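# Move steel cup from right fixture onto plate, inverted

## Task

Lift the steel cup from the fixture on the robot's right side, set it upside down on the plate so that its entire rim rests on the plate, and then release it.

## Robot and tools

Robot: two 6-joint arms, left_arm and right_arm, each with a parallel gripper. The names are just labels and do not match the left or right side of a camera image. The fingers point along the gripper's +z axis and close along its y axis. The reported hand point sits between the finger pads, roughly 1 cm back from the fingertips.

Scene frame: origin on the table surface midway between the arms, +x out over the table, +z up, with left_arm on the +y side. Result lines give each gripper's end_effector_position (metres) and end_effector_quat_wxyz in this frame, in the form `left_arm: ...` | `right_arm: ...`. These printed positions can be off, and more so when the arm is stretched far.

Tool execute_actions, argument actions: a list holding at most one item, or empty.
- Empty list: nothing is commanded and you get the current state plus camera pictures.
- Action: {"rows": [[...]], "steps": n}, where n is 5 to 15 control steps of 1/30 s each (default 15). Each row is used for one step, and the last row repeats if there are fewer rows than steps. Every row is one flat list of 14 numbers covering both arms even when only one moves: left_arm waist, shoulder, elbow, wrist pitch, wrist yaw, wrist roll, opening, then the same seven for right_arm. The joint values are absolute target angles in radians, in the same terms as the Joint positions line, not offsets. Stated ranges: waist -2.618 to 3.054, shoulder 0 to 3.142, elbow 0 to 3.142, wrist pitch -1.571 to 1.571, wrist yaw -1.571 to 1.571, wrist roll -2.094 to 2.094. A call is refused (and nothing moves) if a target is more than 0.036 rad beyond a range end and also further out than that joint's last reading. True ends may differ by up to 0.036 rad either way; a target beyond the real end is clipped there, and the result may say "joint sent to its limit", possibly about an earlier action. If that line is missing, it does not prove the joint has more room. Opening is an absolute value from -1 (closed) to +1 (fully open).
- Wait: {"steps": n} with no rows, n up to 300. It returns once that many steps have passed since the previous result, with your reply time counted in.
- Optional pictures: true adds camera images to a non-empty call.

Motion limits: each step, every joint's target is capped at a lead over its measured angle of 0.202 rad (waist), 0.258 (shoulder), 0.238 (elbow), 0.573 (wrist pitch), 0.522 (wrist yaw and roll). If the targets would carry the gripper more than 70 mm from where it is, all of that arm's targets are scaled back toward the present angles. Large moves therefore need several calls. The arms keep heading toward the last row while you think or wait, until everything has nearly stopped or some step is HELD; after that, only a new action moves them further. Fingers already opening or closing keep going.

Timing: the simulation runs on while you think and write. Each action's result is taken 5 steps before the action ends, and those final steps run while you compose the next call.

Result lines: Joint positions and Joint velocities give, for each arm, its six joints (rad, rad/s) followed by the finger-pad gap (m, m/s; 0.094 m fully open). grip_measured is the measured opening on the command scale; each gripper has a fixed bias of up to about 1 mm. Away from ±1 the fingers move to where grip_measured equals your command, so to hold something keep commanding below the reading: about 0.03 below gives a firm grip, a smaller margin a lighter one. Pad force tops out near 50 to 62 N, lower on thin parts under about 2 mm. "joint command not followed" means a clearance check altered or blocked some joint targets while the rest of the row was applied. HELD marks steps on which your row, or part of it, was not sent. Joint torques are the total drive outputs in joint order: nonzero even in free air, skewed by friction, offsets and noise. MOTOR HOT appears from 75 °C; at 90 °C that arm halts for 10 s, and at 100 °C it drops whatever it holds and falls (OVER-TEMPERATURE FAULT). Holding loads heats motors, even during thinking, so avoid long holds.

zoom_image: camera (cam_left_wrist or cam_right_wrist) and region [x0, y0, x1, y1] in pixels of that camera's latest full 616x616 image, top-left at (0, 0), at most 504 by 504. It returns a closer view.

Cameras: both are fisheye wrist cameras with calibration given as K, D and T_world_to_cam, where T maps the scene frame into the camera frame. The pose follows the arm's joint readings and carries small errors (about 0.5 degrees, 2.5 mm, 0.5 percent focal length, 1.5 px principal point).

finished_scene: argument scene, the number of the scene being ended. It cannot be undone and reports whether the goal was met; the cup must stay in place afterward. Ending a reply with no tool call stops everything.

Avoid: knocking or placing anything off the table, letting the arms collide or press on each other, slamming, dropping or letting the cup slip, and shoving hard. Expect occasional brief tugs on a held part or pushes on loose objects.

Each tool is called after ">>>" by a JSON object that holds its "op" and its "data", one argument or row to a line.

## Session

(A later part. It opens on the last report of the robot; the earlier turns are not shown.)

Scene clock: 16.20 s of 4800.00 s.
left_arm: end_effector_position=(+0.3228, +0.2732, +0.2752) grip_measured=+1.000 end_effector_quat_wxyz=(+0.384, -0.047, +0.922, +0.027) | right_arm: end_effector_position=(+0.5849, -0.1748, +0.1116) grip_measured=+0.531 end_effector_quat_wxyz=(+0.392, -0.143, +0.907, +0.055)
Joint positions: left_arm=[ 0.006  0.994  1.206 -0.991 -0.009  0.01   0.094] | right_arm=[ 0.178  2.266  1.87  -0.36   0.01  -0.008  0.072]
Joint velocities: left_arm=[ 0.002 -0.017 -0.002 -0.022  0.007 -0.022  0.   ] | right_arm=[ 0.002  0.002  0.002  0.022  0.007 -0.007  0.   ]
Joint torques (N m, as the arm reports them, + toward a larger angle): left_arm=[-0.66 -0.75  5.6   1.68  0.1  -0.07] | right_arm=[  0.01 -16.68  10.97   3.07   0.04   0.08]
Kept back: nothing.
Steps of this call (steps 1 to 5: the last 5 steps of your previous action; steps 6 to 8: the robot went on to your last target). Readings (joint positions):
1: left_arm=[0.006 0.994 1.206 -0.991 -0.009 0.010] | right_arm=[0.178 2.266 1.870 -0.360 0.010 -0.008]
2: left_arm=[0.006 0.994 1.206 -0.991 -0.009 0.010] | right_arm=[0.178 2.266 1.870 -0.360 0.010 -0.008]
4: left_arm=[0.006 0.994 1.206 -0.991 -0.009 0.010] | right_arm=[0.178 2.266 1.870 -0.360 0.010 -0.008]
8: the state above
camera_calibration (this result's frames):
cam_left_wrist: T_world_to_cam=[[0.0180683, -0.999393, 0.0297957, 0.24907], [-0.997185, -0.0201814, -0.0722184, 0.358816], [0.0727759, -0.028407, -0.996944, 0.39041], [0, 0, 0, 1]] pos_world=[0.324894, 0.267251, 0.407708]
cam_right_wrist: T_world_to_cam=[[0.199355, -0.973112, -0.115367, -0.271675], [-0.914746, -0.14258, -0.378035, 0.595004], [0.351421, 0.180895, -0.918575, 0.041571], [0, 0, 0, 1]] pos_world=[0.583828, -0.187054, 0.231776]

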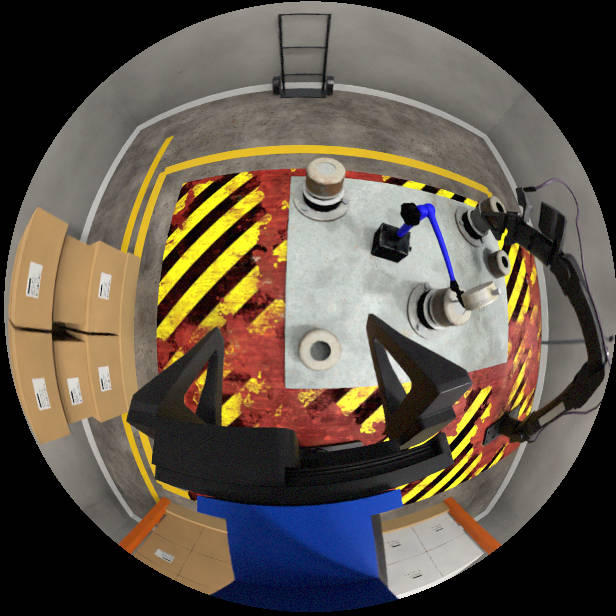

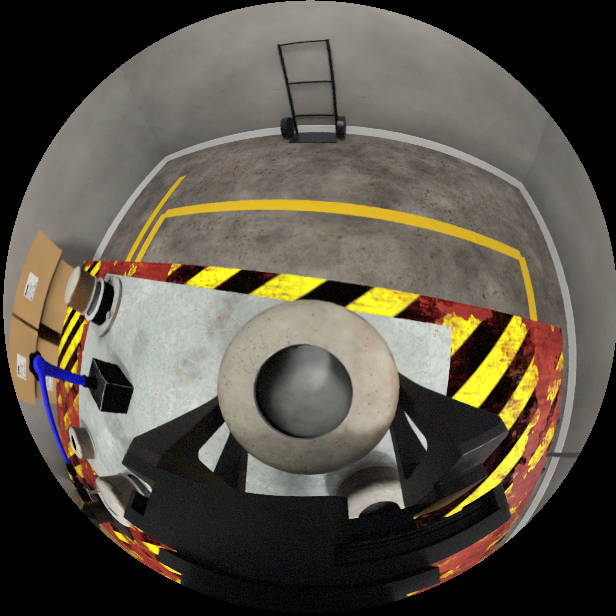

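>>> {"op": "execute_actions", "data": {
  "actions": [
    {"rows":[[0,1.0,1.2,-1.0,0,0,1,0.178,2.17,1.94,-0.33,0.01,0,0.49]]}
  ]
}}

Scene clock: 16.63 s of 4800.00 s.
left_arm: end_effector_position=(+0.3228, +0.2732, +0.2752) grip_measured=+1.000 end_effector_quat_wxyz=(+0.384, -0.047, +0.922, +0.027) | right_arm: end_effector_position=(+0.5875, -0.1740, +0.1601) grip_measured=+0.531 end_effector_quat_wxyz=(+0.428, -0.140, +0.891, +0.060)
Joint positions: left_arm=[ 0.006  0.994  1.206 -0.991 -0.009  0.01   0.094] | right_arm=[ 0.178  2.204  1.901 -0.373  0.01  -0.008  0.072]
Joint velocities: left_arm=[-0.002 -0.012  0.002 -0.037  0.037 -0.022  0.   ] | right_arm=[ 0.002 -0.159  0.095  0.066  0.007 -0.007 -0.001]
Joint torques (N m, as the arm reports them, + toward a larger angle): left_arm=[-0.64 -0.89  5.6   1.71  0.14 -0.11] | right_arm=[ -0.07 -13.94  10.57   1.97   0.03   0.11]
Steps of this call (steps 1 to 3: the robot went on to your last target; steps 4 to 13: the first 10 steps of this action). Readings (joint positions):
4: left_arm=[0.006 0.994 1.206 -0.991 -0.009 0.010] | right_arm=[0.178 2.265 1.870 -0.365 0.010 -0.008]
5: left_arm=[0.006 0.994 1.206 -0.991 -0.009 0.010] | right_arm=[0.178 2.260 1.870 -0.369 0.010 -0.008]
7: left_arm=[0.006 0.994 1.206 -0.991 -0.009 0.010] | right_arm=[0.178 2.247 1.872 -0.373 0.010 -0.008]
11: left_arm=[0.006 0.994 1.206 -0.991 -0.009 0.010] | right_arm=[0.178 2.217 1.893 -0.377 0.010 -0.008]
13: the state above

>>> {"op": "execute_actions", "data": {
  "actions": [
    {"rows":[[0,1.0,1.2,-1.0,0,0,1,0.2,1.72,1.36,-0.38,0,0,0.49]]}
  ]
}}

>>> {"op": "execute_actions", "data": {
  "actions": [
    {"rows":[[0,1.0,1.2,-1.0,0,0,1,0.24,1.24,0.75,-0.22,0,0,0.49]]}
  ]
}}

>>> {"op": "execute_actions", "data": {
  "actions": [
    {"rows":[[-0.5,1.0,1.0,-0.7,0,0,1,0.24,1.44,0.51,0.22,0,0,0.49]]}
  ]
}}

>>> {"op": "execute_actions", "data": {
  "actions": [
    {"steps":20}
  ],
  "pictures": true
}}

Scene clock: 17.23 s of 4800.00 s.
left_arm: end_effector_position=(+0.3228, +0.2732, +0.2752) grip_measured=+1.000 end_effector_quat_wxyz=(+0.384, -0.047, +0.922, +0.027) | right_arm: end_effector_position=(+0.4555, -0.2086, +0.1725) grip_measured=+0.504 end_effector_quat_wxyz=(+0.375, -0.150, +0.913, +0.056)
Joint positions: left_arm=[ 0.006  0.994  1.206 -0.991 -0.009  0.01   0.094] | right_arm=[ 0.192  1.726  1.367 -0.435  0.007 -0.007  0.071]
Joint velocities: left_arm=[-0.002  0.012  0.012 -0.022  0.007  0.007  0.   ] | right_arm=[-0.007 -0.061  0.007  0.374  0.022  0.007 -0.022]
Joint torques (N m, as the arm reports them, + toward a larger angle): left_arm=[-0.57 -0.86  5.51  1.74  0.07 -0.1 ] | right_arm=[ 0.73 -8.08  6.81  1.51 -0.06  0.04]
Steps of this call (steps 1 to 5: the last 5 steps of your previous action; steps 6 to 8: the robot went on to your last target; steps 9 to 18: the first 10 steps of this action). Readings (joint positions):
9: left_arm=[0.006 0.994 1.206 -0.991 -0.009 0.010] | right_arm=[0.179 2.167 1.862 -0.344 0.010 -0.008]
10: left_arm=[0.006 0.994 1.206 -0.991 -0.009 0.010] | right_arm=[0.180 2.109 1.773 -0.338 0.010 -0.008]
12: left_arm=[0.006 0.994 1.206 -0.991 -0.009 0.010] | right_arm=[0.184 1.967 1.590 -0.370 0.010 -0.008]
16: left_arm=[0.006 0.994 1.206 -0.991 -0.009 0.010] | right_arm=[0.192 1.743 1.371 -0.439 0.008 -0.008]
18: the state above

Scene clock: 17.73 s of 4800.00 s.
left_arm: end_effector_position=(+0.3228, +0.2732, +0.2752) grip_measured=+1.000 end_effector_quat_wxyz=(+0.384, -0.047, +0.922, +0.027) | right_arm: end_effector_position=(+0.3364, -0.2304, +0.1525) grip_measured=+0.493 end_effector_quat_wxyz=(+0.413, -0.168, +0.892, +0.074)
Joint positions: left_arm=[ 0.006  0.994  1.206 -0.991 -0.009  0.01   0.094] | right_arm=[ 0.236  1.224  0.771 -0.252  0.003 -0.007  0.07 ]
Joint velocities: left_arm=[-0.017  0.002 -0.002 -0.007 -0.051  0.037  0.   ] | right_arm=[-0.002  0.242 -0.369  0.022 -0.007 -0.051  0.   ]
Joint torques (N m, as the arm reports them, + toward a larger angle): left_arm=[-0.58 -0.77  5.32  1.69  0.11 -0.09] | right_arm=[ 0.47 -3.63  7.56  1.92  0.01  0.08]
Steps of this call (steps 1 to 5: the last 5 steps of your previous action; steps 6 to 15: the first 10 steps of this action). Readings (joint positions):
6: left_arm=[0.006 0.994 1.206 -0.991 -0.009 0.010] | right_arm=[0.195 1.698 1.326 -0.352 0.008 -0.007]
7: left_arm=[0.006 0.994 1.206 -0.991 -0.009 0.010] | right_arm=[0.201 1.637 1.242 -0.306 0.008 -0.007]
9: left_arm=[0.006 0.994 1.206 -0.991 -0.009 0.010] | right_arm=[0.222 1.474 1.069 -0.281 0.007 -0.007]
13: left_arm=[0.006 0.994 1.206 -0.991 -0.009 0.010] | right_arm=[0.236 1.222 0.809 -0.252 0.003 -0.007]
15: the state above

Scene clock: 18.23 s of 4800.00 s.
left_arm: end_effector_position=(+0.3260, +0.1224, +0.2246) grip_measured=+1.000 end_effector_quat_wxyz=(+0.380, +0.185, +0.903, -0.079) | right_arm: end_effector_position=(+0.3206, -0.2364, +0.0315) grip_measured=+0.493 end_effector_quat_wxyz=(+0.360, -0.173, +0.915, +0.064)
Joint positions: left_arm=[-0.499  1.016  0.997 -0.754  0.006  0.004  0.094] | right_arm=[ 0.236  1.462  0.497  0.143  0.003 -0.008  0.07 ]
Joint velocities: left_arm=[-0.027  0.012 -0.007  0.33  -0.037 -0.007  0.   ] | right_arm=[-0.002 -0.051 -0.012  0.564 -0.022 -0.066  0.   ]
Joint torques (N m, as the arm reports them, + toward a larger angle): left_arm=[ 0.12 -3.35  6.45  1.81 -0.04 -0.04] | right_arm=[ 0.18 -5.7   7.13  1.46  0.02  0.07]
Steps of this call (steps 1 to 5: the last 5 steps of your previous action; steps 6 to 15: the first 10 steps of this action). Readings (joint positions):
6: left_arm=[-0.022 0.990 1.177 -0.947 -0.024 0.006] | right_arm=[0.236 1.257 0.726 -0.182 0.003 -0.007]
7: left_arm=[-0.087 0.982 1.127 -0.877 -0.027 0.004] | right_arm=[0.236 1.285 0.685 -0.074 0.003 -0.007]
9: left_arm=[-0.233 0.992 1.047 -0.811 -0.021 0.004] | right_arm=[0.236 1.377 0.598 0.058 0.003 -0.007]
13: left_arm=[-0.476 1.016 0.997 -0.775 0.001 0.004] | right_arm=[0.236 1.465 0.497 0.107 0.003 -0.008]
15: the state above

Scene clock: 18.90 s of 4800.00 s.
left_arm: end_effector_position=(+0.3318, +0.1201, +0.2312) grip_measured=+1.000 end_effector_quat_wxyz=(+0.397, +0.184, +0.896, -0.082) | right_arm: end_effector_position=(+0.3316, -0.2322, +0.0441) grip_measured=+0.493 end_effector_quat_wxyz=(+0.391, -0.170, +0.902, +0.070)
Joint positions: left_arm=[-0.499  1.016  0.997 -0.717  0.006  0.004  0.094] | right_arm=[ 0.236  1.459  0.497  0.208  0.003 -0.008  0.07 ]
Joint velocities: left_arm=[ 0.002  0.017 -0.002  0.022 -0.037  0.081  0.   ] | right_arm=[-0.002  0.002 -0.022  0.037 -0.037  0.007  0.001]
Joint torques (N m, as the arm reports them, + toward a larger angle): left_arm=[ 0.01 -3.53  6.74  2.03  0.02 -0.02] | right_arm=[ 0.27 -5.93  7.38  1.67 -0.05  0.09]
Kept back: nothing.
Steps of this call (steps 1 to 5: the last 5 steps of your previous action; steps 6 to 20: the robot went on to your last target). Readings (joint positions):
1: left_arm=[-0.499 1.016 0.997 -0.745 0.006 0.004] | right_arm=[0.236 1.461 0.497 0.158 0.003 -0.008]
2: left_arm=[-0.499 1.016 0.997 -0.739 0.006 0.004] | right_arm=[0.236 1.460 0.497 0.170 0.003 -0.008]
4: left_arm=[-0.499 1.016 0.997 -0.729 0.006 0.004] | right_arm=[0.236 1.459 0.497 0.187 0.003 -0.008]
8: left_arm=[-0.499 1.016 0.997 -0.721 0.006 0.004] | right_arm=[0.236 1.459 0.497 0.201 0.003 -0.008]
20: the state above
camera_calibration (this result's frames):
cam_left_wrist: T_world_to_cam=[[-0.475102, -0.879028, 0.0398391, 0.244044], [-0.875958, 0.468175, -0.116226, 0.272864], [0.0835146, -0.0901168, -0.992423, 0.344312], [0, 0, 0, 1]] pos_world=[0.326208, 0.117802, 0.363695]
cam_right_wrist: T_world_to_cam=[[0.260254, -0.957956, -0.120784, -0.301279], [-0.903862, -0.197723, -0.379393, 0.313295], [0.33956, 0.207911, -0.917318, 0.0891023], [0, 0, 0, 1]] pos_world=[0.33133, -0.245192, 0.164207]

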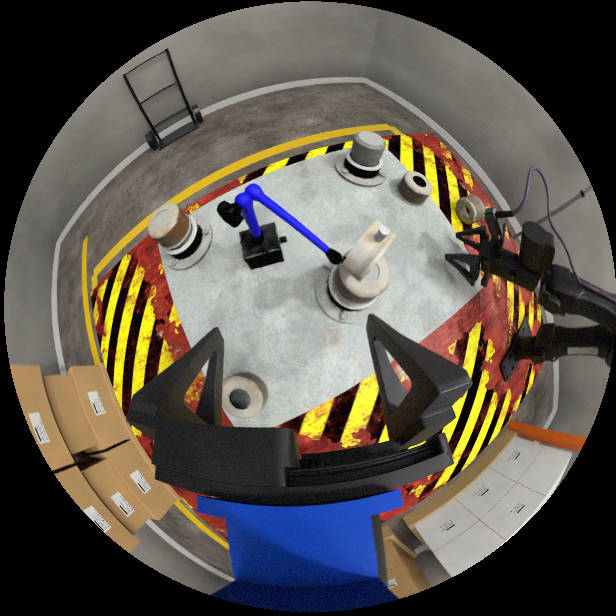

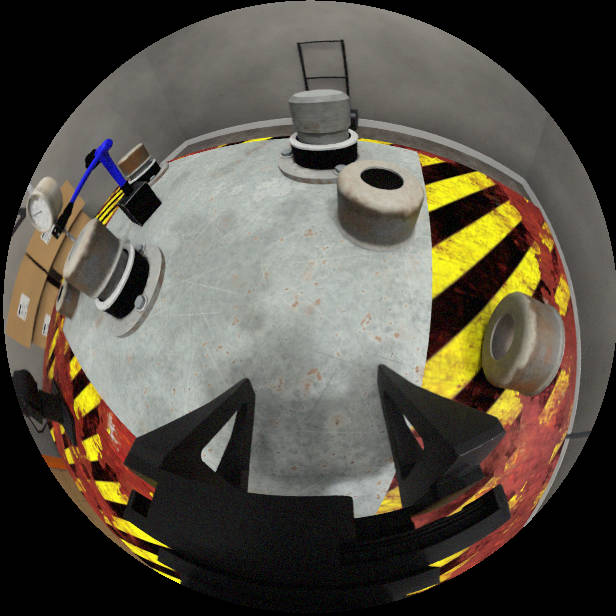

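Dropped. Look from above.

>>> {"op": "execute_actions", "data": {
  "actions": [
    {"rows":[[0,1.0,1.2,-1,0,0,1,0.1,1.24,1.0,-0.7,0,0,1]]}
  ]
}}

>>> {"op": "execute_actions", "data": {
  "actions": [
    {"rows":[[0,1.0,1.2,-1,0,0,1,-0.25,1.24,1.0,-0.7,0,0,1]]}
  ]
}}

>>> {"op": "execute_actions", "data": {
  "actions": [
    {"steps":20}
  ],
  "pictures": true
}}

Scene clock: 19.37 s of 4800.00 s.
left_arm: end_effector_position=(+0.3329, +0.2717, +0.2693) grip_measured=+1.000 end_effector_quat_wxyz=(+0.387, -0.045, +0.921, +0.024) | right_arm: end_effector_position=(+0.3527, -0.2761, +0.2042) grip_measured=+1.000 end_effector_quat_wxyz=(+0.403, -0.109, +0.908, +0.046)
Joint positions: left_arm=[-0.003  1.014  1.183 -0.943 -0.009  0.004  0.094] | right_arm=[ 0.103  1.23   1.004 -0.511  0.    -0.006  0.094]
Joint velocities: left_arm=[ 0.022  0.002  0.002 -0.432 -0.007 -0.081  0.   ] | right_arm=[-0.007 -0.232  0.261 -0.564 -0.081  0.051  0.   ]
Joint torques (N m, as the arm reports them, + toward a larger angle): left_arm=[-0.02 -2.98  7.41  1.78  0.14 -0.09] | right_arm=[-0.3  -1.89  5.69  0.48 -0.03  0.14]
Steps of this call (steps 1 to 4: the robot went on to your last target; steps 5 to 14: the first 10 steps of this action). Readings (joint positions):
5: left_arm=[-0.473 1.020 1.023 -0.761 0.021 0.006] | right_arm=[0.225 1.442 0.523 0.132 -0.005 -0.008]
6: left_arm=[-0.410 1.027 1.067 -0.828 0.024 0.007] | right_arm=[0.197 1.408 0.565 0.007 -0.008 -0.008]
8: left_arm=[-0.262 1.025 1.140 -0.881 0.017 0.006] | right_arm=[0.136 1.330 0.688 -0.222 -0.006 -0.007]
12: left_arm=[-0.022 1.014 1.183 -0.915 -0.005 0.004] | right_arm=[0.103 1.253 0.958 -0.476 0.000 -0.006]
14: the state above

Scene clock: 19.87 s of 4800.00 s.
left_arm: end_effector_position=(+0.3247, +0.2708, +0.2613) grip_measured=+1.000 end_effector_quat_wxyz=(+0.366, -0.045, +0.929, +0.023) | right_arm: end_effector_position=(+0.3298, -0.4052, +0.1728) grip_measured=+1.000 end_effector_quat_wxyz=(+0.320, +0.059, +0.945, -0.025)
Joint positions: left_arm=[-0.003  1.014  1.183 -0.99  -0.008  0.004  0.094] | right_arm=[-0.258  1.241  1.008 -0.684  0.007 -0.004  0.094]
Joint velocities: left_arm=[ 0.002  0.002  0.007 -0.007 -0.022 -0.051  0.   ] | right_arm=[ 0.007 -0.007 -0.007 -0.081  0.022 -0.081  0.   ]
Joint torques (N m, as the arm reports them, + toward a larger angle): left_arm=[ 0.3  -2.83  7.36  1.66  0.06 -0.04] | right_arm=[ 0.78 -3.77  6.62  1.22 -0.06  0.06]
Steps of this call (steps 1 to 5: the last 5 steps of your previous action; steps 6 to 15: the first 10 steps of this action). Readings (joint positions):
6: left_arm=[-0.003 1.014 1.183 -0.981 -0.008 0.004] | right_arm=[0.080 1.238 1.008 -0.645 -0.015 -0.007]
7: left_arm=[-0.003 1.014 1.183 -0.983 -0.008 0.004] | right_arm=[0.027 1.239 1.008 -0.656 -0.023 -0.007]
9: left_arm=[-0.003 1.014 1.183 -0.986 -0.008 0.004] | right_arm=[-0.114 1.241 1.008 -0.665 -0.019 -0.007]
13: left_arm=[-0.003 1.014 1.183 -0.989 -0.008 0.004] | right_arm=[-0.258 1.241 1.008 -0.678 0.009 -0.004]
15: the state above

Scene clock: 20.53 s of 4800.00 s.
left_arm: end_effector_position=(+0.3245, +0.2708, +0.2611) grip_measured=+1.000 end_effector_quat_wxyz=(+0.365, -0.045, +0.930, +0.022) | right_arm: end_effector_position=(+0.3281, -0.4050, +0.1715) grip_measured=+1.000 end_effector_quat_wxyz=(+0.316, +0.059, +0.947, -0.024)
Joint positions: left_arm=[-0.003  1.014  1.183 -0.991 -0.008  0.004  0.094] | right_arm=[-0.258  1.241  1.008 -0.693  0.007 -0.004  0.094]
Joint velocities: left_arm=[-0.007  0.007 -0.012 -0.037  0.007 -0.066  0.   ] | right_arm=[-0.007  0.002  0.002 -0.037  0.007  0.007  0.   ]
Joint torques (N m, as the arm reports them, + toward a larger angle): left_arm=[ 0.04 -2.69  7.37  1.6   0.06 -0.06] | right_arm=[ 0.49 -3.7   6.58  1.24 -0.08  0.05]
Kept back: nothing.
Steps of this call (steps 1 to 5: the last 5 steps of your previous action; steps 6 to 15: the robot went on to your last target; steps 16 to 20: nothing new was sent). Readings (joint positions):
1: left_arm=[-0.003 1.014 1.183 -0.990 -0.008 0.004] | right_arm=[-0.258 1.241 1.008 -0.686 0.007 -0.004]
2: left_arm=[-0.003 1.014 1.183 -0.990 -0.008 0.004] | right_arm=[-0.258 1.241 1.008 -0.688 0.007 -0.004]
4: left_arm=[-0.003 1.014 1.183 -0.990 -0.008 0.004] | right_arm=[-0.258 1.241 1.008 -0.690 0.007 -0.004]
8: left_arm=[-0.003 1.014 1.183 -0.990 -0.008 0.004] | right_arm=[-0.258 1.241 1.008 -0.692 0.007 -0.004]
20: the state above
All arms were judged still, so your last target was given up. Only a new action makes them travel on or press farther. Fingers that are still opening or closing keep moving.
camera_calibration (this result's frames):
cam_left_wrist: T_world_to_cam=[[0.0142581, -0.99918, 0.037904, 0.246091], [-0.999391, -0.0154476, -0.0312783, 0.348219], [0.0318381, -0.037435, -0.998792, 0.392385], [0, 0, 0, 1]] pos_world=[0.332005, 0.265957, 0.393475]
cam_right_wrist: T_world_to_cam=[[-0.248928, -0.963312, -0.100322, -0.289102], [-0.93931, 0.265369, -0.21743, 0.495684], [0.236076, 0.0401092, -0.970907, 0.218288], [0, 0, 0, 1]] pos_world=[0.342103, -0.41879, 0.290711]

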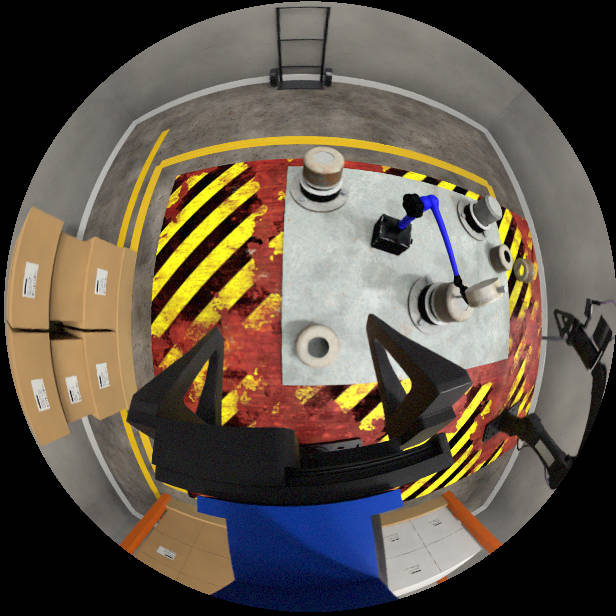

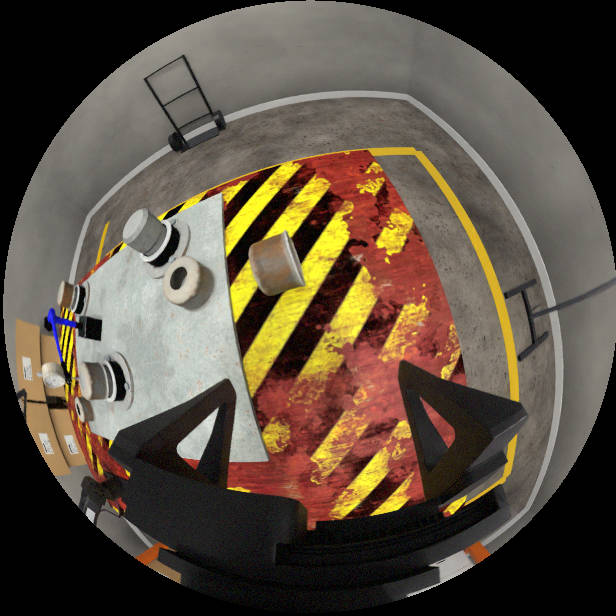

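>>> {"op": "execute_actions", "data": {
  "actions": [
    {"rows":[[0,1.0,1.2,-1,0,0,1,-0.165,1.7,1.7,-1.17,0,-1.5,1]]}
  ]
}}

>>> {"op": "execute_actions", "data": {
  "actions": [
    {"rows":[[0,1.0,1.2,-1,0,0,1,-0.165,2.11,2.02,-1.17,0,-1.5,1]]}
  ]
}}

>>> {"op": "execute_actions", "data": {
  "actions": [
    {"steps":25}
  ],
  "pictures": true
}}

Scene clock: 21.20 s of 4800.00 s.
left_arm: end_effector_position=(+0.3245, +0.2708, +0.2611) grip_measured=+1.000 end_effector_quat_wxyz=(+0.365, -0.045, +0.930, +0.022) | right_arm: end_effector_position=(+0.4020, -0.3778, +0.1776) grip_measured=+1.000 end_effector_quat_wxyz=(+0.159, -0.435, +0.882, -0.090)
Joint positions: left_arm=[-0.003  1.014  1.183 -0.991 -0.008  0.004  0.094] | right_arm=[-0.168  1.754  1.638 -1.088  0.008 -0.956  0.094]
Joint velocities: left_arm=[-0.002 -0.012 -0.002  0.037  0.037 -0.022  0.   ] | right_arm=[-0.007 -0.252  0.647 -0.3   -0.037 -2.806  0.   ]
Joint torques (N m, as the arm reports them, + toward a larger angle): left_arm=[ 0.34 -3.12  7.39  1.65  0.11 -0.07] | right_arm=[  0.1  -10.62   8.7    0.43  -0.07   0.02]
Steps of this call (steps 1 to 10: nothing new was sent; steps 11 to 20: the first 10 steps of this action). Readings (joint positions):
11: left_arm=[-0.003 1.014 1.183 -0.991 -0.008 0.004] | right_arm=[-0.249 1.273 1.049 -0.767 0.013 -0.075]
12: left_arm=[-0.003 1.014 1.183 -0.991 -0.008 0.004] | right_arm=[-0.229 1.341 1.131 -0.874 0.014 -0.173]
14: left_arm=[-0.003 1.014 1.183 -0.991 -0.008 0.004] | right_arm=[-0.189 1.510 1.297 -0.987 0.011 -0.370]
18: left_arm=[-0.003 1.014 1.183 -0.991 -0.008 0.004] | right_arm=[-0.168 1.746 1.575 -1.077 0.008 -0.761]
20: the state above

Scene clock: 21.70 s of 4800.00 s.
left_arm: end_effector_position=(+0.3245, +0.2708, +0.2611) grip_measured=+1.000 end_effector_quat_wxyz=(+0.365, -0.045, +0.930, +0.022) | right_arm: end_effector_position=(+0.4789, -0.3807, +0.1208) grip_measured=+1.000 end_effector_quat_wxyz=(+0.097, -0.651, +0.747, -0.096)
Joint positions: left_arm=[-0.003  1.014  1.183 -0.991 -0.008  0.004  0.094] | right_arm=[-0.168  2.158  2.004 -1.143  0.008 -1.473  0.094]
Joint velocities: left_arm=[-0.012  0.007  0.007 -0.066 -0.051 -0.037  0.   ] | right_arm=[-0.017  0.457 -0.002 -0.198  0.051 -0.125  0.   ]
Joint torques (N m, as the arm reports them, + toward a larger angle): left_arm=[ 0.15 -2.91  7.22  1.58  0.12 -0.04] | right_arm=[  0.23 -16.35   8.25   0.8   -0.09  -0.09]
Steps of this call (steps 1 to 5: the last 5 steps of your previous action; steps 6 to 15: the first 10 steps of this action). Readings (joint positions):
6: left_arm=[-0.003 1.014 1.183 -0.991 -0.008 0.004] | right_arm=[-0.168 1.730 1.724 -1.166 0.008 -1.352]
7: left_arm=[-0.003 1.014 1.183 -0.991 -0.008 0.004] | right_arm=[-0.168 1.789 1.812 -1.200 0.008 -1.382]
9: left_arm=[-0.003 1.014 1.183 -0.991 -0.008 0.004] | right_arm=[-0.168 1.923 1.954 -1.166 0.008 -1.419]
13: left_arm=[-0.003 1.014 1.183 -0.991 -0.008 0.004] | right_arm=[-0.168 2.109 2.004 -1.129 0.008 -1.461]
15: the state above

Scene clock: 22.53 s of 4800.00 s.
left_arm: end_effector_position=(+0.3245, +0.2708, +0.2611) grip_measured=+1.000 end_effector_quat_wxyz=(+0.365, -0.045, +0.930, +0.022) | right_arm: end_effector_position=(+0.4749, -0.3805, +0.1372) grip_measured=+1.000 end_effector_quat_wxyz=(+0.104, -0.657, +0.739, -0.105)
Joint positions: left_arm=[-0.003  1.014  1.183 -0.991 -0.008  0.004  0.094] | right_arm=[-0.168  2.12   2.004 -1.159  0.008 -1.493  0.094]
Joint velocities: left_arm=[-0.007  0.002  0.002 -0.081  0.007 -0.037  0.   ] | right_arm=[ 0.007 -0.027 -0.012 -0.066  0.007 -0.007  0.   ]
Joint torques (N m, as the arm reports them, + toward a larger angle): left_arm=[ 0.02 -2.89  7.36  1.59  0.12 -0.08] | right_arm=[  0.26 -11.41   8.35   0.62  -0.05  -0.05]
Kept back: nothing.
Steps of this call (steps 1 to 5: the last 5 steps of your previous action; steps 6 to 25: the robot went on to your last target). Readings (joint positions):
1: left_arm=[-0.003 1.014 1.183 -0.991 -0.008 0.004] | right_arm=[-0.168 2.168 2.004 -1.150 0.008 -1.477]
2: left_arm=[-0.003 1.014 1.183 -0.991 -0.008 0.004] | right_arm=[-0.168 2.170 2.004 -1.155 0.008 -1.480]
4: left_arm=[-0.003 1.014 1.183 -0.991 -0.008 0.004] | right_arm=[-0.168 2.159 2.004 -1.158 0.008 -1.485]
8: left_arm=[-0.003 1.014 1.183 -0.991 -0.008 0.004] | right_arm=[-0.168 2.127 2.004 -1.158 0.008 -1.490]
25: the state above
camera_calibration (this result's frames):
cam_left_wrist: T_world_to_cam=[[0.0142581, -0.99918, 0.037904, 0.246091], [-0.999391, -0.0154476, -0.0312783, 0.348219], [0.0318381, -0.037435, -0.998792, 0.392385], [0, 0, 0, 1]] pos_world=[0.332005, 0.265957, 0.393475]
cam_right_wrist: T_world_to_cam=[[0.921758, -0.275852, 0.272523, -0.577909], [-0.359434, -0.871523, 0.333548, -0.163977], [0.1455, -0.405405, -0.902484, 0.0134629], [0, 0, 0, 1]] pos_world=[0.471794, -0.296869, 0.224338]

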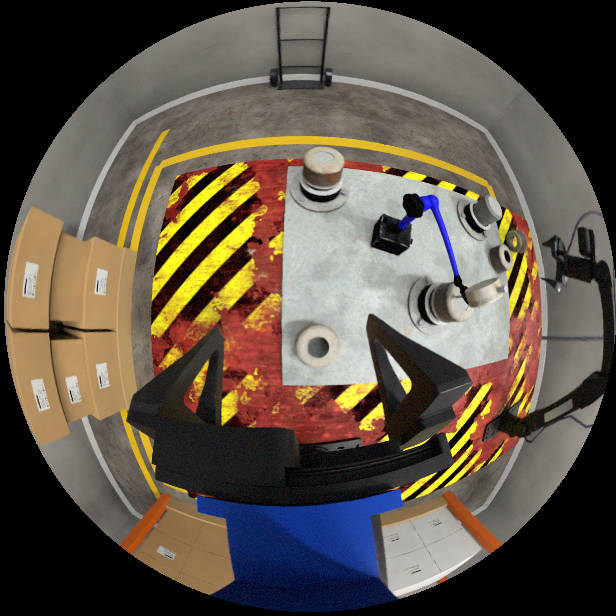

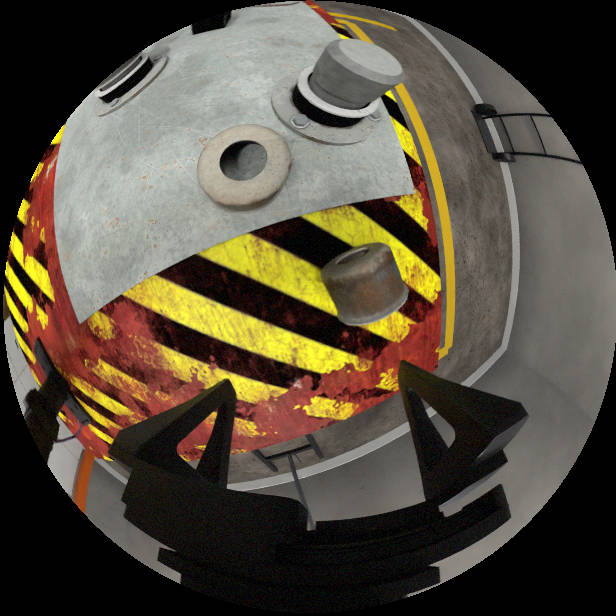

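>>> {"op": "execute_actions", "data": {
  "actions": [
    {"rows":[[0,1.0,1.2,-1,0,0,1,-0.14,2.28,2.17,-0.69,0,-1.6,1]],"steps":8}
  ]
}}

>>> {"op": "execute_actions", "data": {
  "actions": [
    {"rows":[[0,1.0,1.2,-1,0,0,1,-0.14,2.36,2.17,-0.69,0,-1.6,1]],"steps":10}
  ],
  "pictures": true
}}

Scene clock: 22.80 s of 4800.00 s.
left_arm: end_effector_position=(+0.3245, +0.2708, +0.2611) grip_measured=+1.000 end_effector_quat_wxyz=(+0.365, -0.045, +0.930, +0.022) | right_arm: end_effector_position=(+0.5183, -0.3806, +0.1426) grip_measured=+1.000 end_effector_quat_wxyz=(+0.147, -0.663, +0.718, -0.151)
Joint positions: left_arm=[-0.003  1.014  1.183 -0.991 -0.008  0.004  0.094] | right_arm=[-0.165  2.182  2.078 -1.042  0.008 -1.527  0.094]
Joint velocities: left_arm=[ 0.002  0.007  0.007 -0.037 -0.051  0.066  0.   ] | right_arm=[ 0.051  0.857  0.862  1.927  0.007 -0.286  0.   ]
Joint torques (N m, as the arm reports them, + toward a larger angle): left_arm=[ 0.33 -2.68  7.26  1.64  0.09 -0.01] | right_arm=[ 1.4  -9.51  8.14  0.82 -0.04  0.03]
Steps of this call (steps 1 to 5: the robot went on to your last target; steps 6 to 8: the first 3 steps of this action). Readings (joint positions):
6: left_arm=[-0.003 1.014 1.183 -0.991 -0.008 0.004] | right_arm=[-0.168 2.131 2.017 -1.147 0.008 -1.503]
7: left_arm=[-0.003 1.014 1.183 -0.991 -0.008 0.004] | right_arm=[-0.166 2.154 2.047 -1.104 0.008 -1.516]
8: the state above

Scene clock: 23.13 s of 4800.00 s.
left_arm: end_effector_position=(+0.3245, +0.2708, +0.2611) grip_measured=+1.000 end_effector_quat_wxyz=(+0.365, -0.045, +0.930, +0.022) | right_arm: end_effector_position=(+0.6029, -0.3726, +0.1172) grip_measured=+1.000 end_effector_quat_wxyz=(+0.219, -0.669, +0.671, -0.232)
Joint positions: left_arm=[-0.003  1.014  1.183 -0.991 -0.008  0.004  0.094] | right_arm=[-0.147  2.352  2.147 -0.717  0.008 -1.588  0.094]
Joint velocities: left_arm=[-0.012 -0.022  0.002  0.007 -0.022  0.007  0.   ] | right_arm=[ 0.012  0.339  0.012  0.183 -0.007 -0.066  0.   ]
Joint torques (N m, as the arm reports them, + toward a larger angle): left_arm=[-0.05 -2.73  7.25  1.6   0.09 -0.09] | right_arm=[  0.45 -13.75   9.3    1.41  -0.09  -0.03]
Steps of this call (steps 1 to 5: the last 5 steps of your previous action; steps 6 to 10: the first 5 steps of this action). Readings (joint positions):
6: left_arm=[-0.003 1.014 1.183 -0.991 -0.008 0.004] | right_arm=[-0.149 2.299 2.140 -0.768 0.008 -1.577]
7: left_arm=[-0.003 1.014 1.183 -0.991 -0.008 0.004] | right_arm=[-0.148 2.313 2.145 -0.750 0.008 -1.580]
9: left_arm=[-0.003 1.014 1.183 -0.991 -0.008 0.004] | right_arm=[-0.147 2.339 2.147 -0.722 0.008 -1.585]
10: the state above
camera_calibration (this result's frames):
cam_left_wrist: T_world_to_cam=[[0.0142581, -0.99918, 0.037904, 0.246091], [-0.999391, -0.0154476, -0.0312783, 0.348219], [0.0318381, -0.037435, -0.998792, 0.392385], [0, 0, 0, 1]] pos_world=[0.332005, 0.265957, 0.393475]
cam_right_wrist: T_world_to_cam=[[0.791816, -0.161026, 0.58915, -0.604274], [-0.369009, -0.894784, 0.251386, -0.097652], [0.486682, -0.416453, -0.767924, -0.245575], [0, 0, 0, 1]] pos_world=[0.561956, -0.286952, 0.191973]

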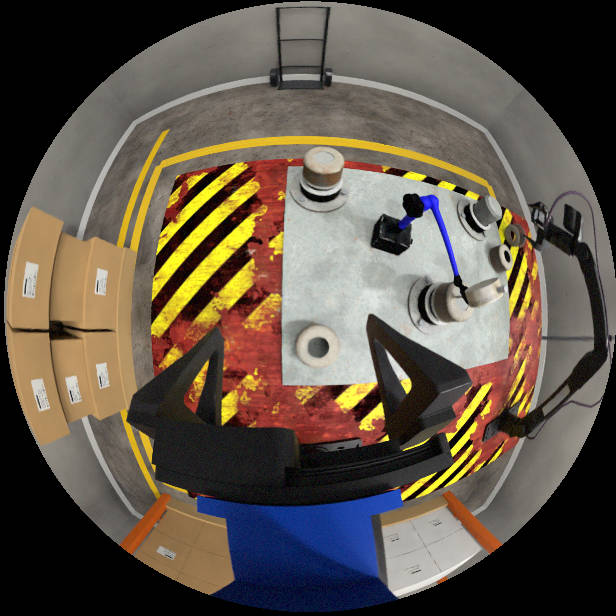

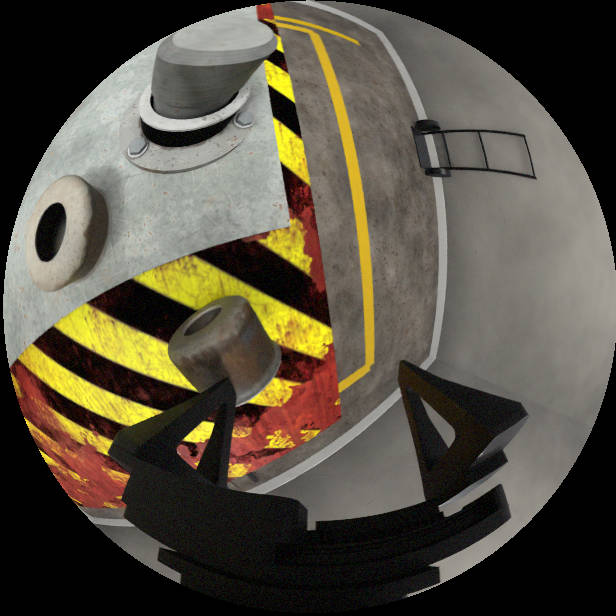

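>>> {"op": "execute_actions", "data": {
  "actions": [
    {"rows":[[0,1.0,1.2,-1,0,0,1,-0.14,2.42,2.42,-0.99,0,-1.6,1]],"steps":8}
  ]
}}

>>> {"op": "execute_actions", "data": {
  "actions": [
    {"rows":[[0,1.0,1.2,-1,0,0,1,-0.14,2.55,2.42,-0.97,0,-1.6,1]],"steps":15}
  ],
  "pictures": true
}}

Scene clock: 23.40 s of 4800.00 s.
left_arm: end_effector_position=(+0.3245, +0.2708, +0.2611) grip_measured=+1.000 end_effector_quat_wxyz=(+0.365, -0.045, +0.930, +0.022) | right_arm: end_effector_position=(+0.6107, -0.3726, +0.1265) grip_measured=+1.000 end_effector_quat_wxyz=(+0.214, -0.673, +0.670, -0.227)
Joint positions: left_arm=[-0.003  1.014  1.183 -0.991 -0.008  0.004  0.094] | right_arm=[-0.147  2.424  2.32  -0.833  0.007 -1.595  0.094]
Joint velocities: left_arm=[ 0.012 -0.007  0.002 -0.037  0.051 -0.037  0.   ] | right_arm=[-0.012  0.388  1.248 -0.755 -0.007 -0.037  0.   ]
Joint torques (N m, as the arm reports them, + toward a larger angle): left_arm=[ 0.23 -2.78  7.46  1.61  0.07 -0.1 ] | right_arm=[  0.55 -15.29   9.14   0.86  -0.04   0.02]
Steps of this call (steps 1 to 5: the last 5 steps of your previous action; steps 6 to 8: the first 3 steps of this action). Readings (joint positions):
6: left_arm=[-0.003 1.014 1.183 -0.991 -0.008 0.004] | right_arm=[-0.147 2.375 2.195 -0.739 0.007 -1.594]
7: left_arm=[-0.003 1.014 1.183 -0.991 -0.008 0.004] | right_arm=[-0.147 2.404 2.268 -0.801 0.007 -1.595]
8: the state above

Scene clock: 23.90 s of 4800.00 s.
left_arm: end_effector_position=(+0.3245, +0.2708, +0.2611) grip_measured=+1.000 end_effector_quat_wxyz=(+0.365, -0.045, +0.930, +0.022) | right_arm: end_effector_position=(+0.6038, -0.3734, +0.0649) grip_measured=+1.000 end_effector_quat_wxyz=(+0.163, -0.688, +0.685, -0.178)
Joint positions: left_arm=[-0.003  1.014  1.183 -0.991 -0.008  0.004  0.094] | right_arm=[-0.147  2.567  2.417 -0.933  0.012 -1.595  0.094]
Joint velocities: left_arm=[-0.007 -0.007 -0.007  0.022  0.022 -0.022  0.   ] | right_arm=[-0.012 -0.012  0.002 -0.271  0.037 -0.022  0.   ]
Joint torques (N m, as the arm reports them, + toward a larger angle): left_arm=[ 0.01 -2.63  7.47  1.62  0.13 -0.04] | right_arm=[  0.7  -15.02   7.23   1.09  -0.13  -0.04]
Steps of this call (steps 1 to 5: the last 5 steps of your previous action; steps 6 to 15: the first 10 steps of this action). Readings (joint positions):
6: left_arm=[-0.003 1.014 1.183 -0.991 -0.008 0.004] | right_arm=[-0.147 2.434 2.402 -0.927 0.007 -1.595]
7: left_arm=[-0.003 1.014 1.183 -0.991 -0.008 0.004] | right_arm=[-0.147 2.447 2.413 -0.926 0.007 -1.595]
9: left_arm=[-0.003 1.014 1.183 -0.991 -0.008 0.004] | right_arm=[-0.147 2.485 2.417 -0.925 0.007 -1.595]
13: left_arm=[-0.003 1.014 1.183 -0.991 -0.008 0.004] | right_arm=[-0.147 2.564 2.417 -0.934 0.012 -1.595]
15: the state above
camera_calibration (this result's frames):
cam_left_wrist: T_world_to_cam=[[0.0142581, -0.99918, 0.037904, 0.246091], [-0.999391, -0.0154476, -0.0312783, 0.348219], [0.0318381, -0.037435, -0.998792, 0.392385], [0, 0, 0, 1]] pos_world=[0.332005, 0.265957, 0.393475]
cam_right_wrist: T_world_to_cam=[[0.877598, -0.15535, 0.453528, -0.615137], [-0.319685, -0.894625, 0.312165, -0.11857], [0.357243, -0.418942, -0.834784, -0.205], [0, 0, 0, 1]] pos_world=[0.575173, -0.287521, 0.144865]

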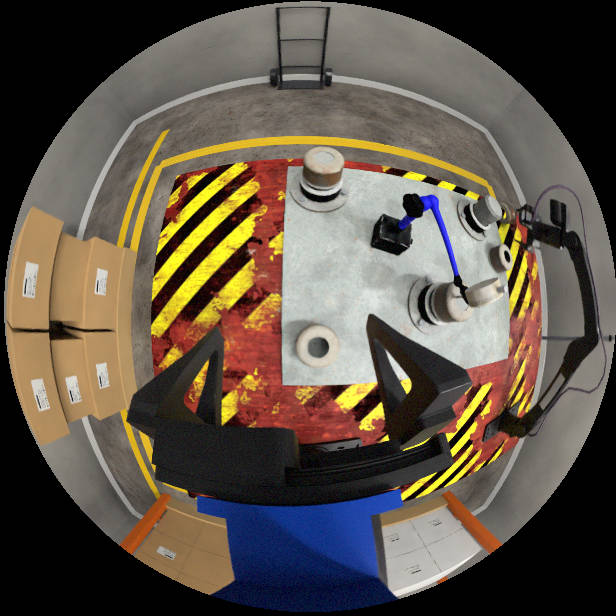

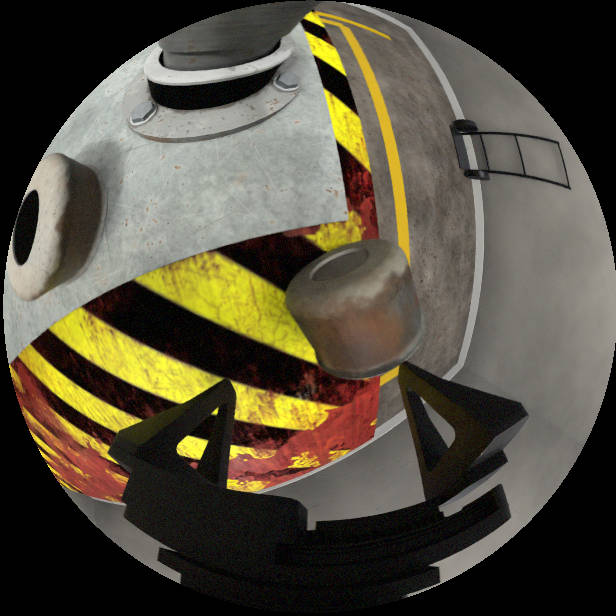

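>>> {"op": "execute_actions", "data": {
  "actions": [
    {"rows":[[0,1.0,1.2,-1,0,0,1,-0.12,2.55,2.42,-0.8,0,-1.6,1]],"steps":10}
  ],
  "pictures": true
}}

Scene clock: 24.23 s of 4800.00 s.
left_arm: end_effector_position=(+0.3245, +0.2708, +0.2611) grip_measured=+1.000 end_effector_quat_wxyz=(+0.365, -0.045, +0.930, +0.022) | right_arm: end_effector_position=(+0.6206, -0.3669, +0.0752) grip_measured=+1.000 end_effector_quat_wxyz=(+0.190, -0.684, +0.674, -0.204)
Joint positions: left_arm=[-0.003  1.014  1.183 -0.991 -0.008  0.004  0.094] | right_arm=[-0.136  2.566  2.417 -0.856  0.013 -1.595  0.094]
Joint velocities: left_arm=[-0.007 -0.012  0.007  0.007 -0.037 -0.022  0.   ] | right_arm=[ 0.09  -0.002 -0.012  0.418 -0.066 -0.007  0.   ]
Joint torques (N m, as the arm reports them, + toward a larger angle): left_arm=[ 0.28 -2.91  7.22  1.64  0.11 -0.09] | right_arm=[  0.97 -15.03   7.31   1.13  -0.13   0.  ]
Steps of this call (steps 1 to 5: the last 5 steps of your previous action; steps 6 to 10: the first 5 steps of this action). Readings (joint positions):
6: left_arm=[-0.003 1.014 1.183 -0.991 -0.008 0.004] | right_arm=[-0.145 2.567 2.417 -0.938 0.013 -1.595]
7: left_arm=[-0.003 1.014 1.183 -0.991 -0.008 0.004] | right_arm=[-0.144 2.567 2.417 -0.915 0.013 -1.595]
9: left_arm=[-0.003 1.014 1.183 -0.991 -0.008 0.004] | right_arm=[-0.139 2.567 2.417 -0.873 0.013 -1.595]
10: the state above
camera_calibration (this result's frames):
cam_left_wrist: T_world_to_cam=[[0.0142581, -0.99918, 0.037904, 0.246091], [-0.999391, -0.0154476, -0.0312783, 0.348219], [0.0318381, -0.037435, -0.998792, 0.392385], [0, 0, 0, 1]] pos_world=[0.332005, 0.265957, 0.393475]
cam_right_wrist: T_world_to_cam=[[0.840965, -0.145037, 0.521289, -0.612124], [-0.333227, -0.897859, 0.287767, -0.101496], [0.426307, -0.41571, -0.803398, -0.243652], [0, 0, 0, 1]] pos_world=[0.584824, -0.281198, 0.152551]

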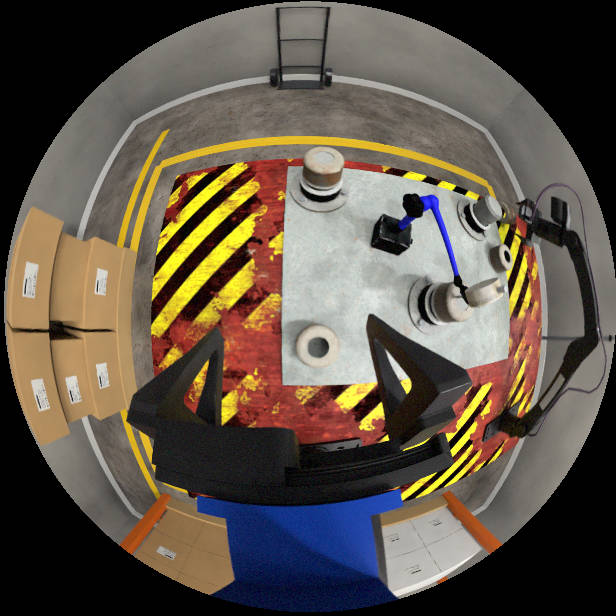

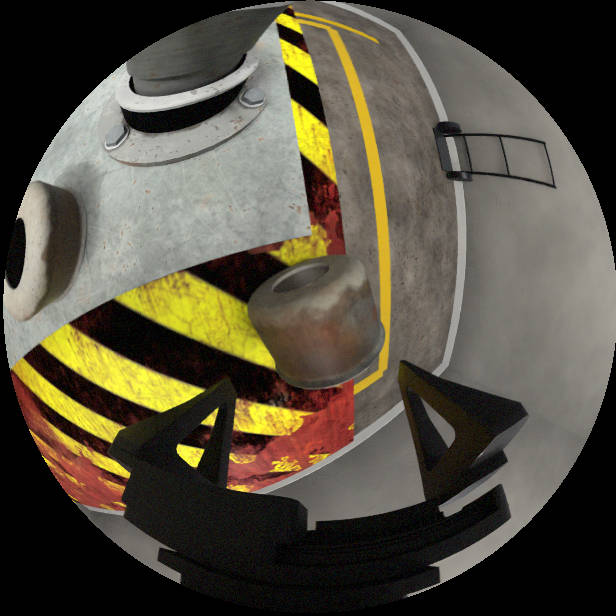

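>>> {"op": "execute_actions", "data": {
  "actions": [
    {"rows":[[0,1.0,1.2,-1,0,0,1,-0.11,2.56,2.38,-0.72,0,-1.68,1],[0,1.0,1.2,-1,0,0,1,-0.11,2.56,2.38,-0.72,0,-1.68,1],[0,1.0,1.2,-1,0,0,1,-0.11,2.56,2.38,-0.72,0,-1.68,1],[0,1.0,1.2,-1,0,0,1,-0.11,2.57,2.33,-0.64,0,-1.68,1],[0,1.0,1.2,-1,0,0,1,-0.11,2.57,2.33,-0.64,0,-1.68,1],[0,1.0,1.2,-1,0,0,1,-0.11,2.57,2.33,-0.62,0,-1.68,1],[0,1.0,1.2,-1,0,0,1,-0.11,2.585,2.28,-0.57,0,-1.68,1]]}
  ]
}}

>>> {"op": "execute_actions", "data": {
  "actions": [
    {"steps":6}
  ],
  "pictures": true
}}

Scene clock: 24.83 s of 4800.00 s.
left_arm: end_effector_position=(+0.3245, +0.2708, +0.2611) grip_measured=+1.000 end_effector_quat_wxyz=(+0.365, -0.045, +0.930, +0.022) | right_arm: end_effector_position=(+0.6448, -0.3563, +0.0576) grip_measured=+1.000 end_effector_quat_wxyz=(-0.219, +0.701, -0.633, +0.247)
Joint positions: left_arm=[-0.003  1.014  1.183 -0.991 -0.008  0.004  0.094] | right_arm=[-0.12   2.577  2.305 -0.625  0.013 -1.667  0.094]
Joint velocities: left_arm=[-0.002 -0.007  0.012 -0.022 -0.022  0.007  0.   ] | right_arm=[-0.007  0.173 -0.212  0.315 -0.007 -0.095  0.   ]
Joint torques (N m, as the arm reports them, + toward a larger angle): left_arm=[ 0.25 -2.95  7.31  1.62  0.11 -0.11] | right_arm=[  0.72 -14.44   6.46   1.45  -0.14   0.  ]
Steps of this call (steps 1 to 5: the last 5 steps of your previous action; steps 6 to 8: the robot went on to your last target; steps 9 to 18: the first 10 steps of this action). Readings (joint positions):
9: left_arm=[-0.003 1.014 1.183 -0.991 -0.008 0.004] | right_arm=[-0.126 2.566 2.412 -0.801 0.013 -1.607]
10: left_arm=[-0.003 1.014 1.183 -0.991 -0.008 0.004] | right_arm=[-0.126 2.566 2.408 -0.784 0.013 -1.620]
12: left_arm=[-0.003 1.014 1.183 -0.991 -0.008 0.004] | right_arm=[-0.124 2.566 2.389 -0.749 0.013 -1.641]
16: left_arm=[-0.003 1.014 1.183 -0.991 -0.008 0.004] | right_arm=[-0.120 2.567 2.327 -0.654 0.013 -1.661]
18: the state above

Scene clock: 25.03 s of 4800.00 s.
left_arm: end_effector_position=(+0.3245, +0.2708, +0.2611) grip_measured=+1.000 end_effector_quat_wxyz=(+0.365, -0.045, +0.930, +0.022) | right_arm: end_effector_position=(+0.6494, -0.3562, +0.0504) grip_measured=+1.000 end_effector_quat_wxyz=(-0.223, +0.701, -0.628, +0.253)
Joint positions: left_arm=[-0.003  1.014  1.183 -0.991 -0.008  0.004  0.094] | right_arm=[-0.12   2.59   2.292 -0.583  0.012 -1.673  0.094]
Joint velocities: left_arm=[-0.007  0.002 -0.012 -0.095  0.037  0.037  0.   ] | right_arm=[-0.012 -0.012  0.002  0.081 -0.037 -0.022  0.   ]
Joint torques (N m, as the arm reports them, + toward a larger angle): left_arm=[ 0.38 -2.96  7.27  1.63  0.14 -0.04] | right_arm=[  0.65 -14.33   6.34   1.35  -0.15   0.02]
Kept back: nothing.
Steps of this call (steps 1 to 5: the last 5 steps of your previous action; step 6: the robot went on to your last target). Readings (joint positions):
1: left_arm=[-0.003 1.014 1.183 -0.991 -0.008 0.004] | right_arm=[-0.120 2.582 2.298 -0.617 0.013 -1.668]
2: left_arm=[-0.003 1.014 1.183 -0.991 -0.008 0.004] | right_arm=[-0.120 2.588 2.294 -0.611 0.013 -1.670]
4: left_arm=[-0.003 1.014 1.183 -0.991 -0.008 0.004] | right_arm=[-0.120 2.590 2.292 -0.597 0.012 -1.672]
6: the state above
camera_calibration (this result's frames):
cam_left_wrist: T_world_to_cam=[[0.0142581, -0.99918, 0.037904, 0.246091], [-0.999391, -0.0154476, -0.0312783, 0.348219], [0.0318381, -0.037435, -0.998792, 0.392385], [0, 0, 0, 1]] pos_world=[0.332005, 0.265957, 0.393475]
cam_right_wrist: T_world_to_cam=[[0.778465, -0.0541332, 0.62535, -0.554171], [-0.296328, -0.909959, 0.290112, -0.103564], [0.553338, -0.41115, -0.724412, -0.356353], [0, 0, 0, 1]] pos_world=[0.597897, -0.270753, 0.11845]

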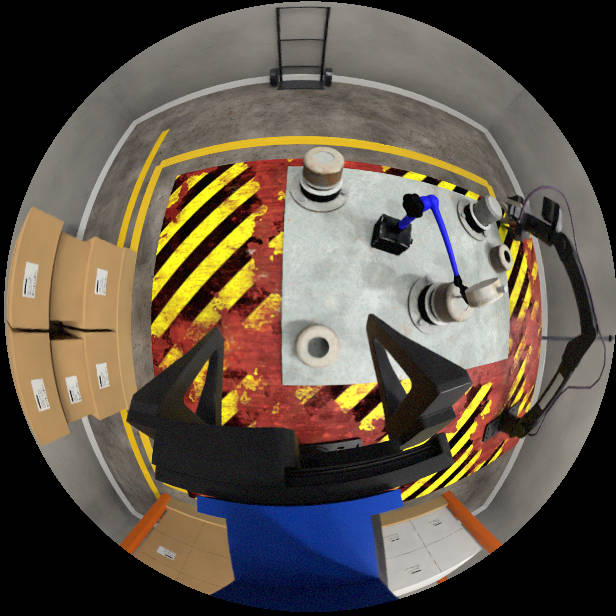

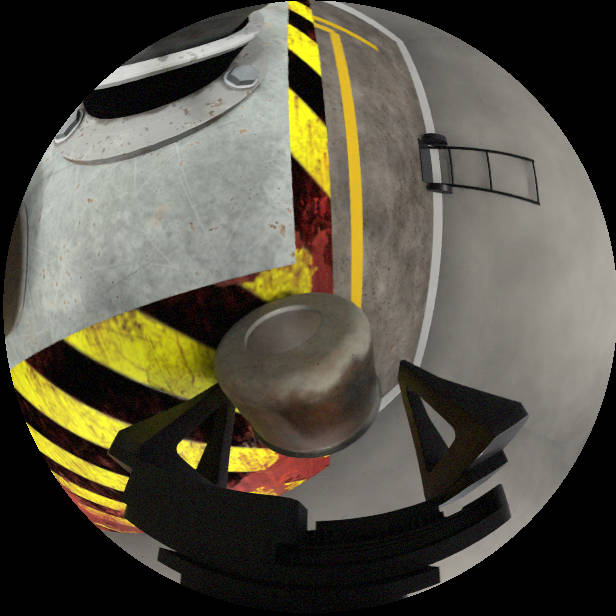

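>>> {"op": "execute_actions", "data": {
  "actions": [
    {"rows":[[0,1.0,1.2,-1,0,0,1,-0.105,2.61,2.28,-0.57,0,-1.72,0.8]]}
  ],
  "pictures": true
}}

Scene clock: 25.50 s of 4800.00 s.
left_arm: end_effector_position=(+0.3245, +0.2708, +0.2611) grip_measured=+1.000 end_effector_quat_wxyz=(+0.365, -0.045, +0.930, +0.022) | right_arm: end_effector_position=(+0.6517, -0.3544, +0.0443) grip_measured=+0.802 end_effector_quat_wxyz=(-0.220, +0.713, -0.613, +0.259)
Joint positions: left_arm=[-0.003  1.014  1.183 -0.991 -0.008  0.004  0.094] | right_arm=[-0.117  2.604  2.292 -0.566  0.012 -1.712  0.085]
Joint velocities: left_arm=[ 0.017  0.002  0.002  0.022 -0.022  0.007  0.   ] | right_arm=[ 0.007 -0.002 -0.002 -0.051 -0.022 -0.066  0.   ]
Joint torques (N m, as the arm reports them, + toward a larger angle): left_arm=[ 0.12 -2.92  7.43  1.64  0.09 -0.05] | right_arm=[  1.02 -13.92   6.08   1.34  -0.15  -0.03]
Steps of this call (steps 1 to 4: the robot went on to your last target; steps 5 to 14: the first 10 steps of this action). Readings (joint positions):
5: left_arm=[-0.003 1.014 1.183 -0.991 -0.008 0.004] | right_arm=[-0.120 2.592 2.292 -0.577 0.012 -1.681]
6: left_arm=[-0.003 1.014 1.183 -0.991 -0.008 0.004] | right_arm=[-0.120 2.593 2.292 -0.574 0.012 -1.688]
8: left_arm=[-0.003 1.014 1.183 -0.991 -0.008 0.004] | right_arm=[-0.119 2.598 2.292 -0.573 0.012 -1.698]
12: left_arm=[-0.003 1.014 1.183 -0.991 -0.008 0.004] | right_arm=[-0.118 2.604 2.292 -0.567 0.012 -1.709]
14: the state above
camera_calibration (this result's frames):
cam_left_wrist: T_world_to_cam=[[0.0142581, -0.99918, 0.037904, 0.246091], [-0.999391, -0.0154476, -0.0312783, 0.348219], [0.0318381, -0.037435, -0.998792, 0.392385], [0, 0, 0, 1]] pos_world=[0.332005, 0.265957, 0.393475]
cam_right_wrist: T_world_to_cam=[[0.777518, -0.0135802, 0.628714, -0.537257], [-0.267822, -0.911717, 0.311517, -0.119672], [0.568979, -0.410593, -0.712514, -0.371771], [0, 0, 0, 1]] pos_world=[0.597206, -0.26905, 0.110169]

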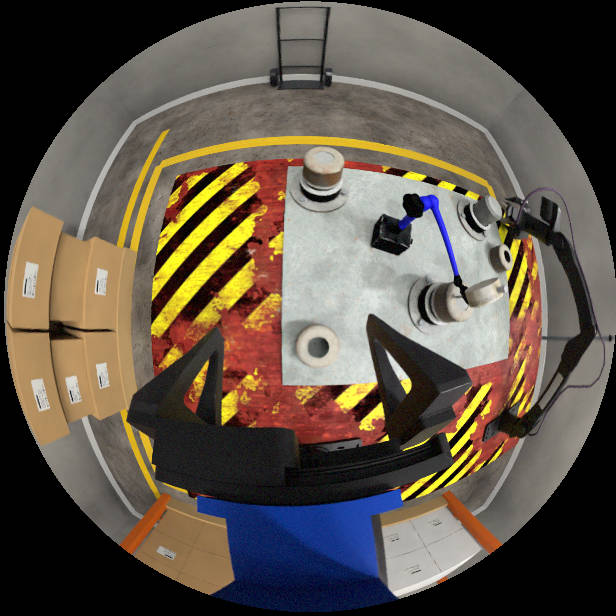

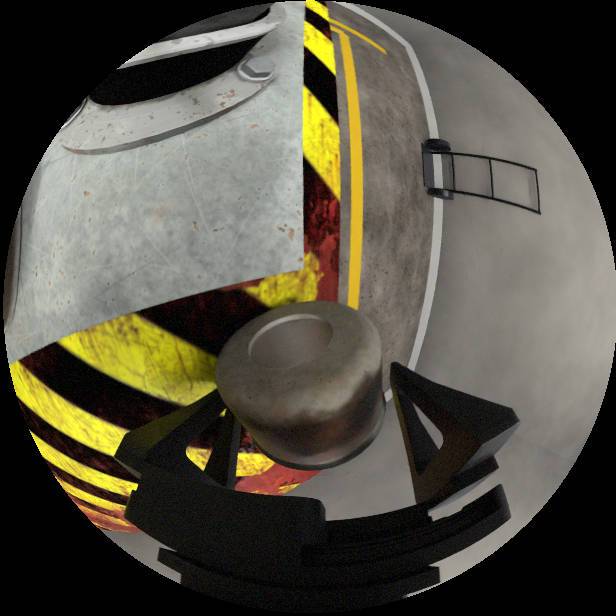

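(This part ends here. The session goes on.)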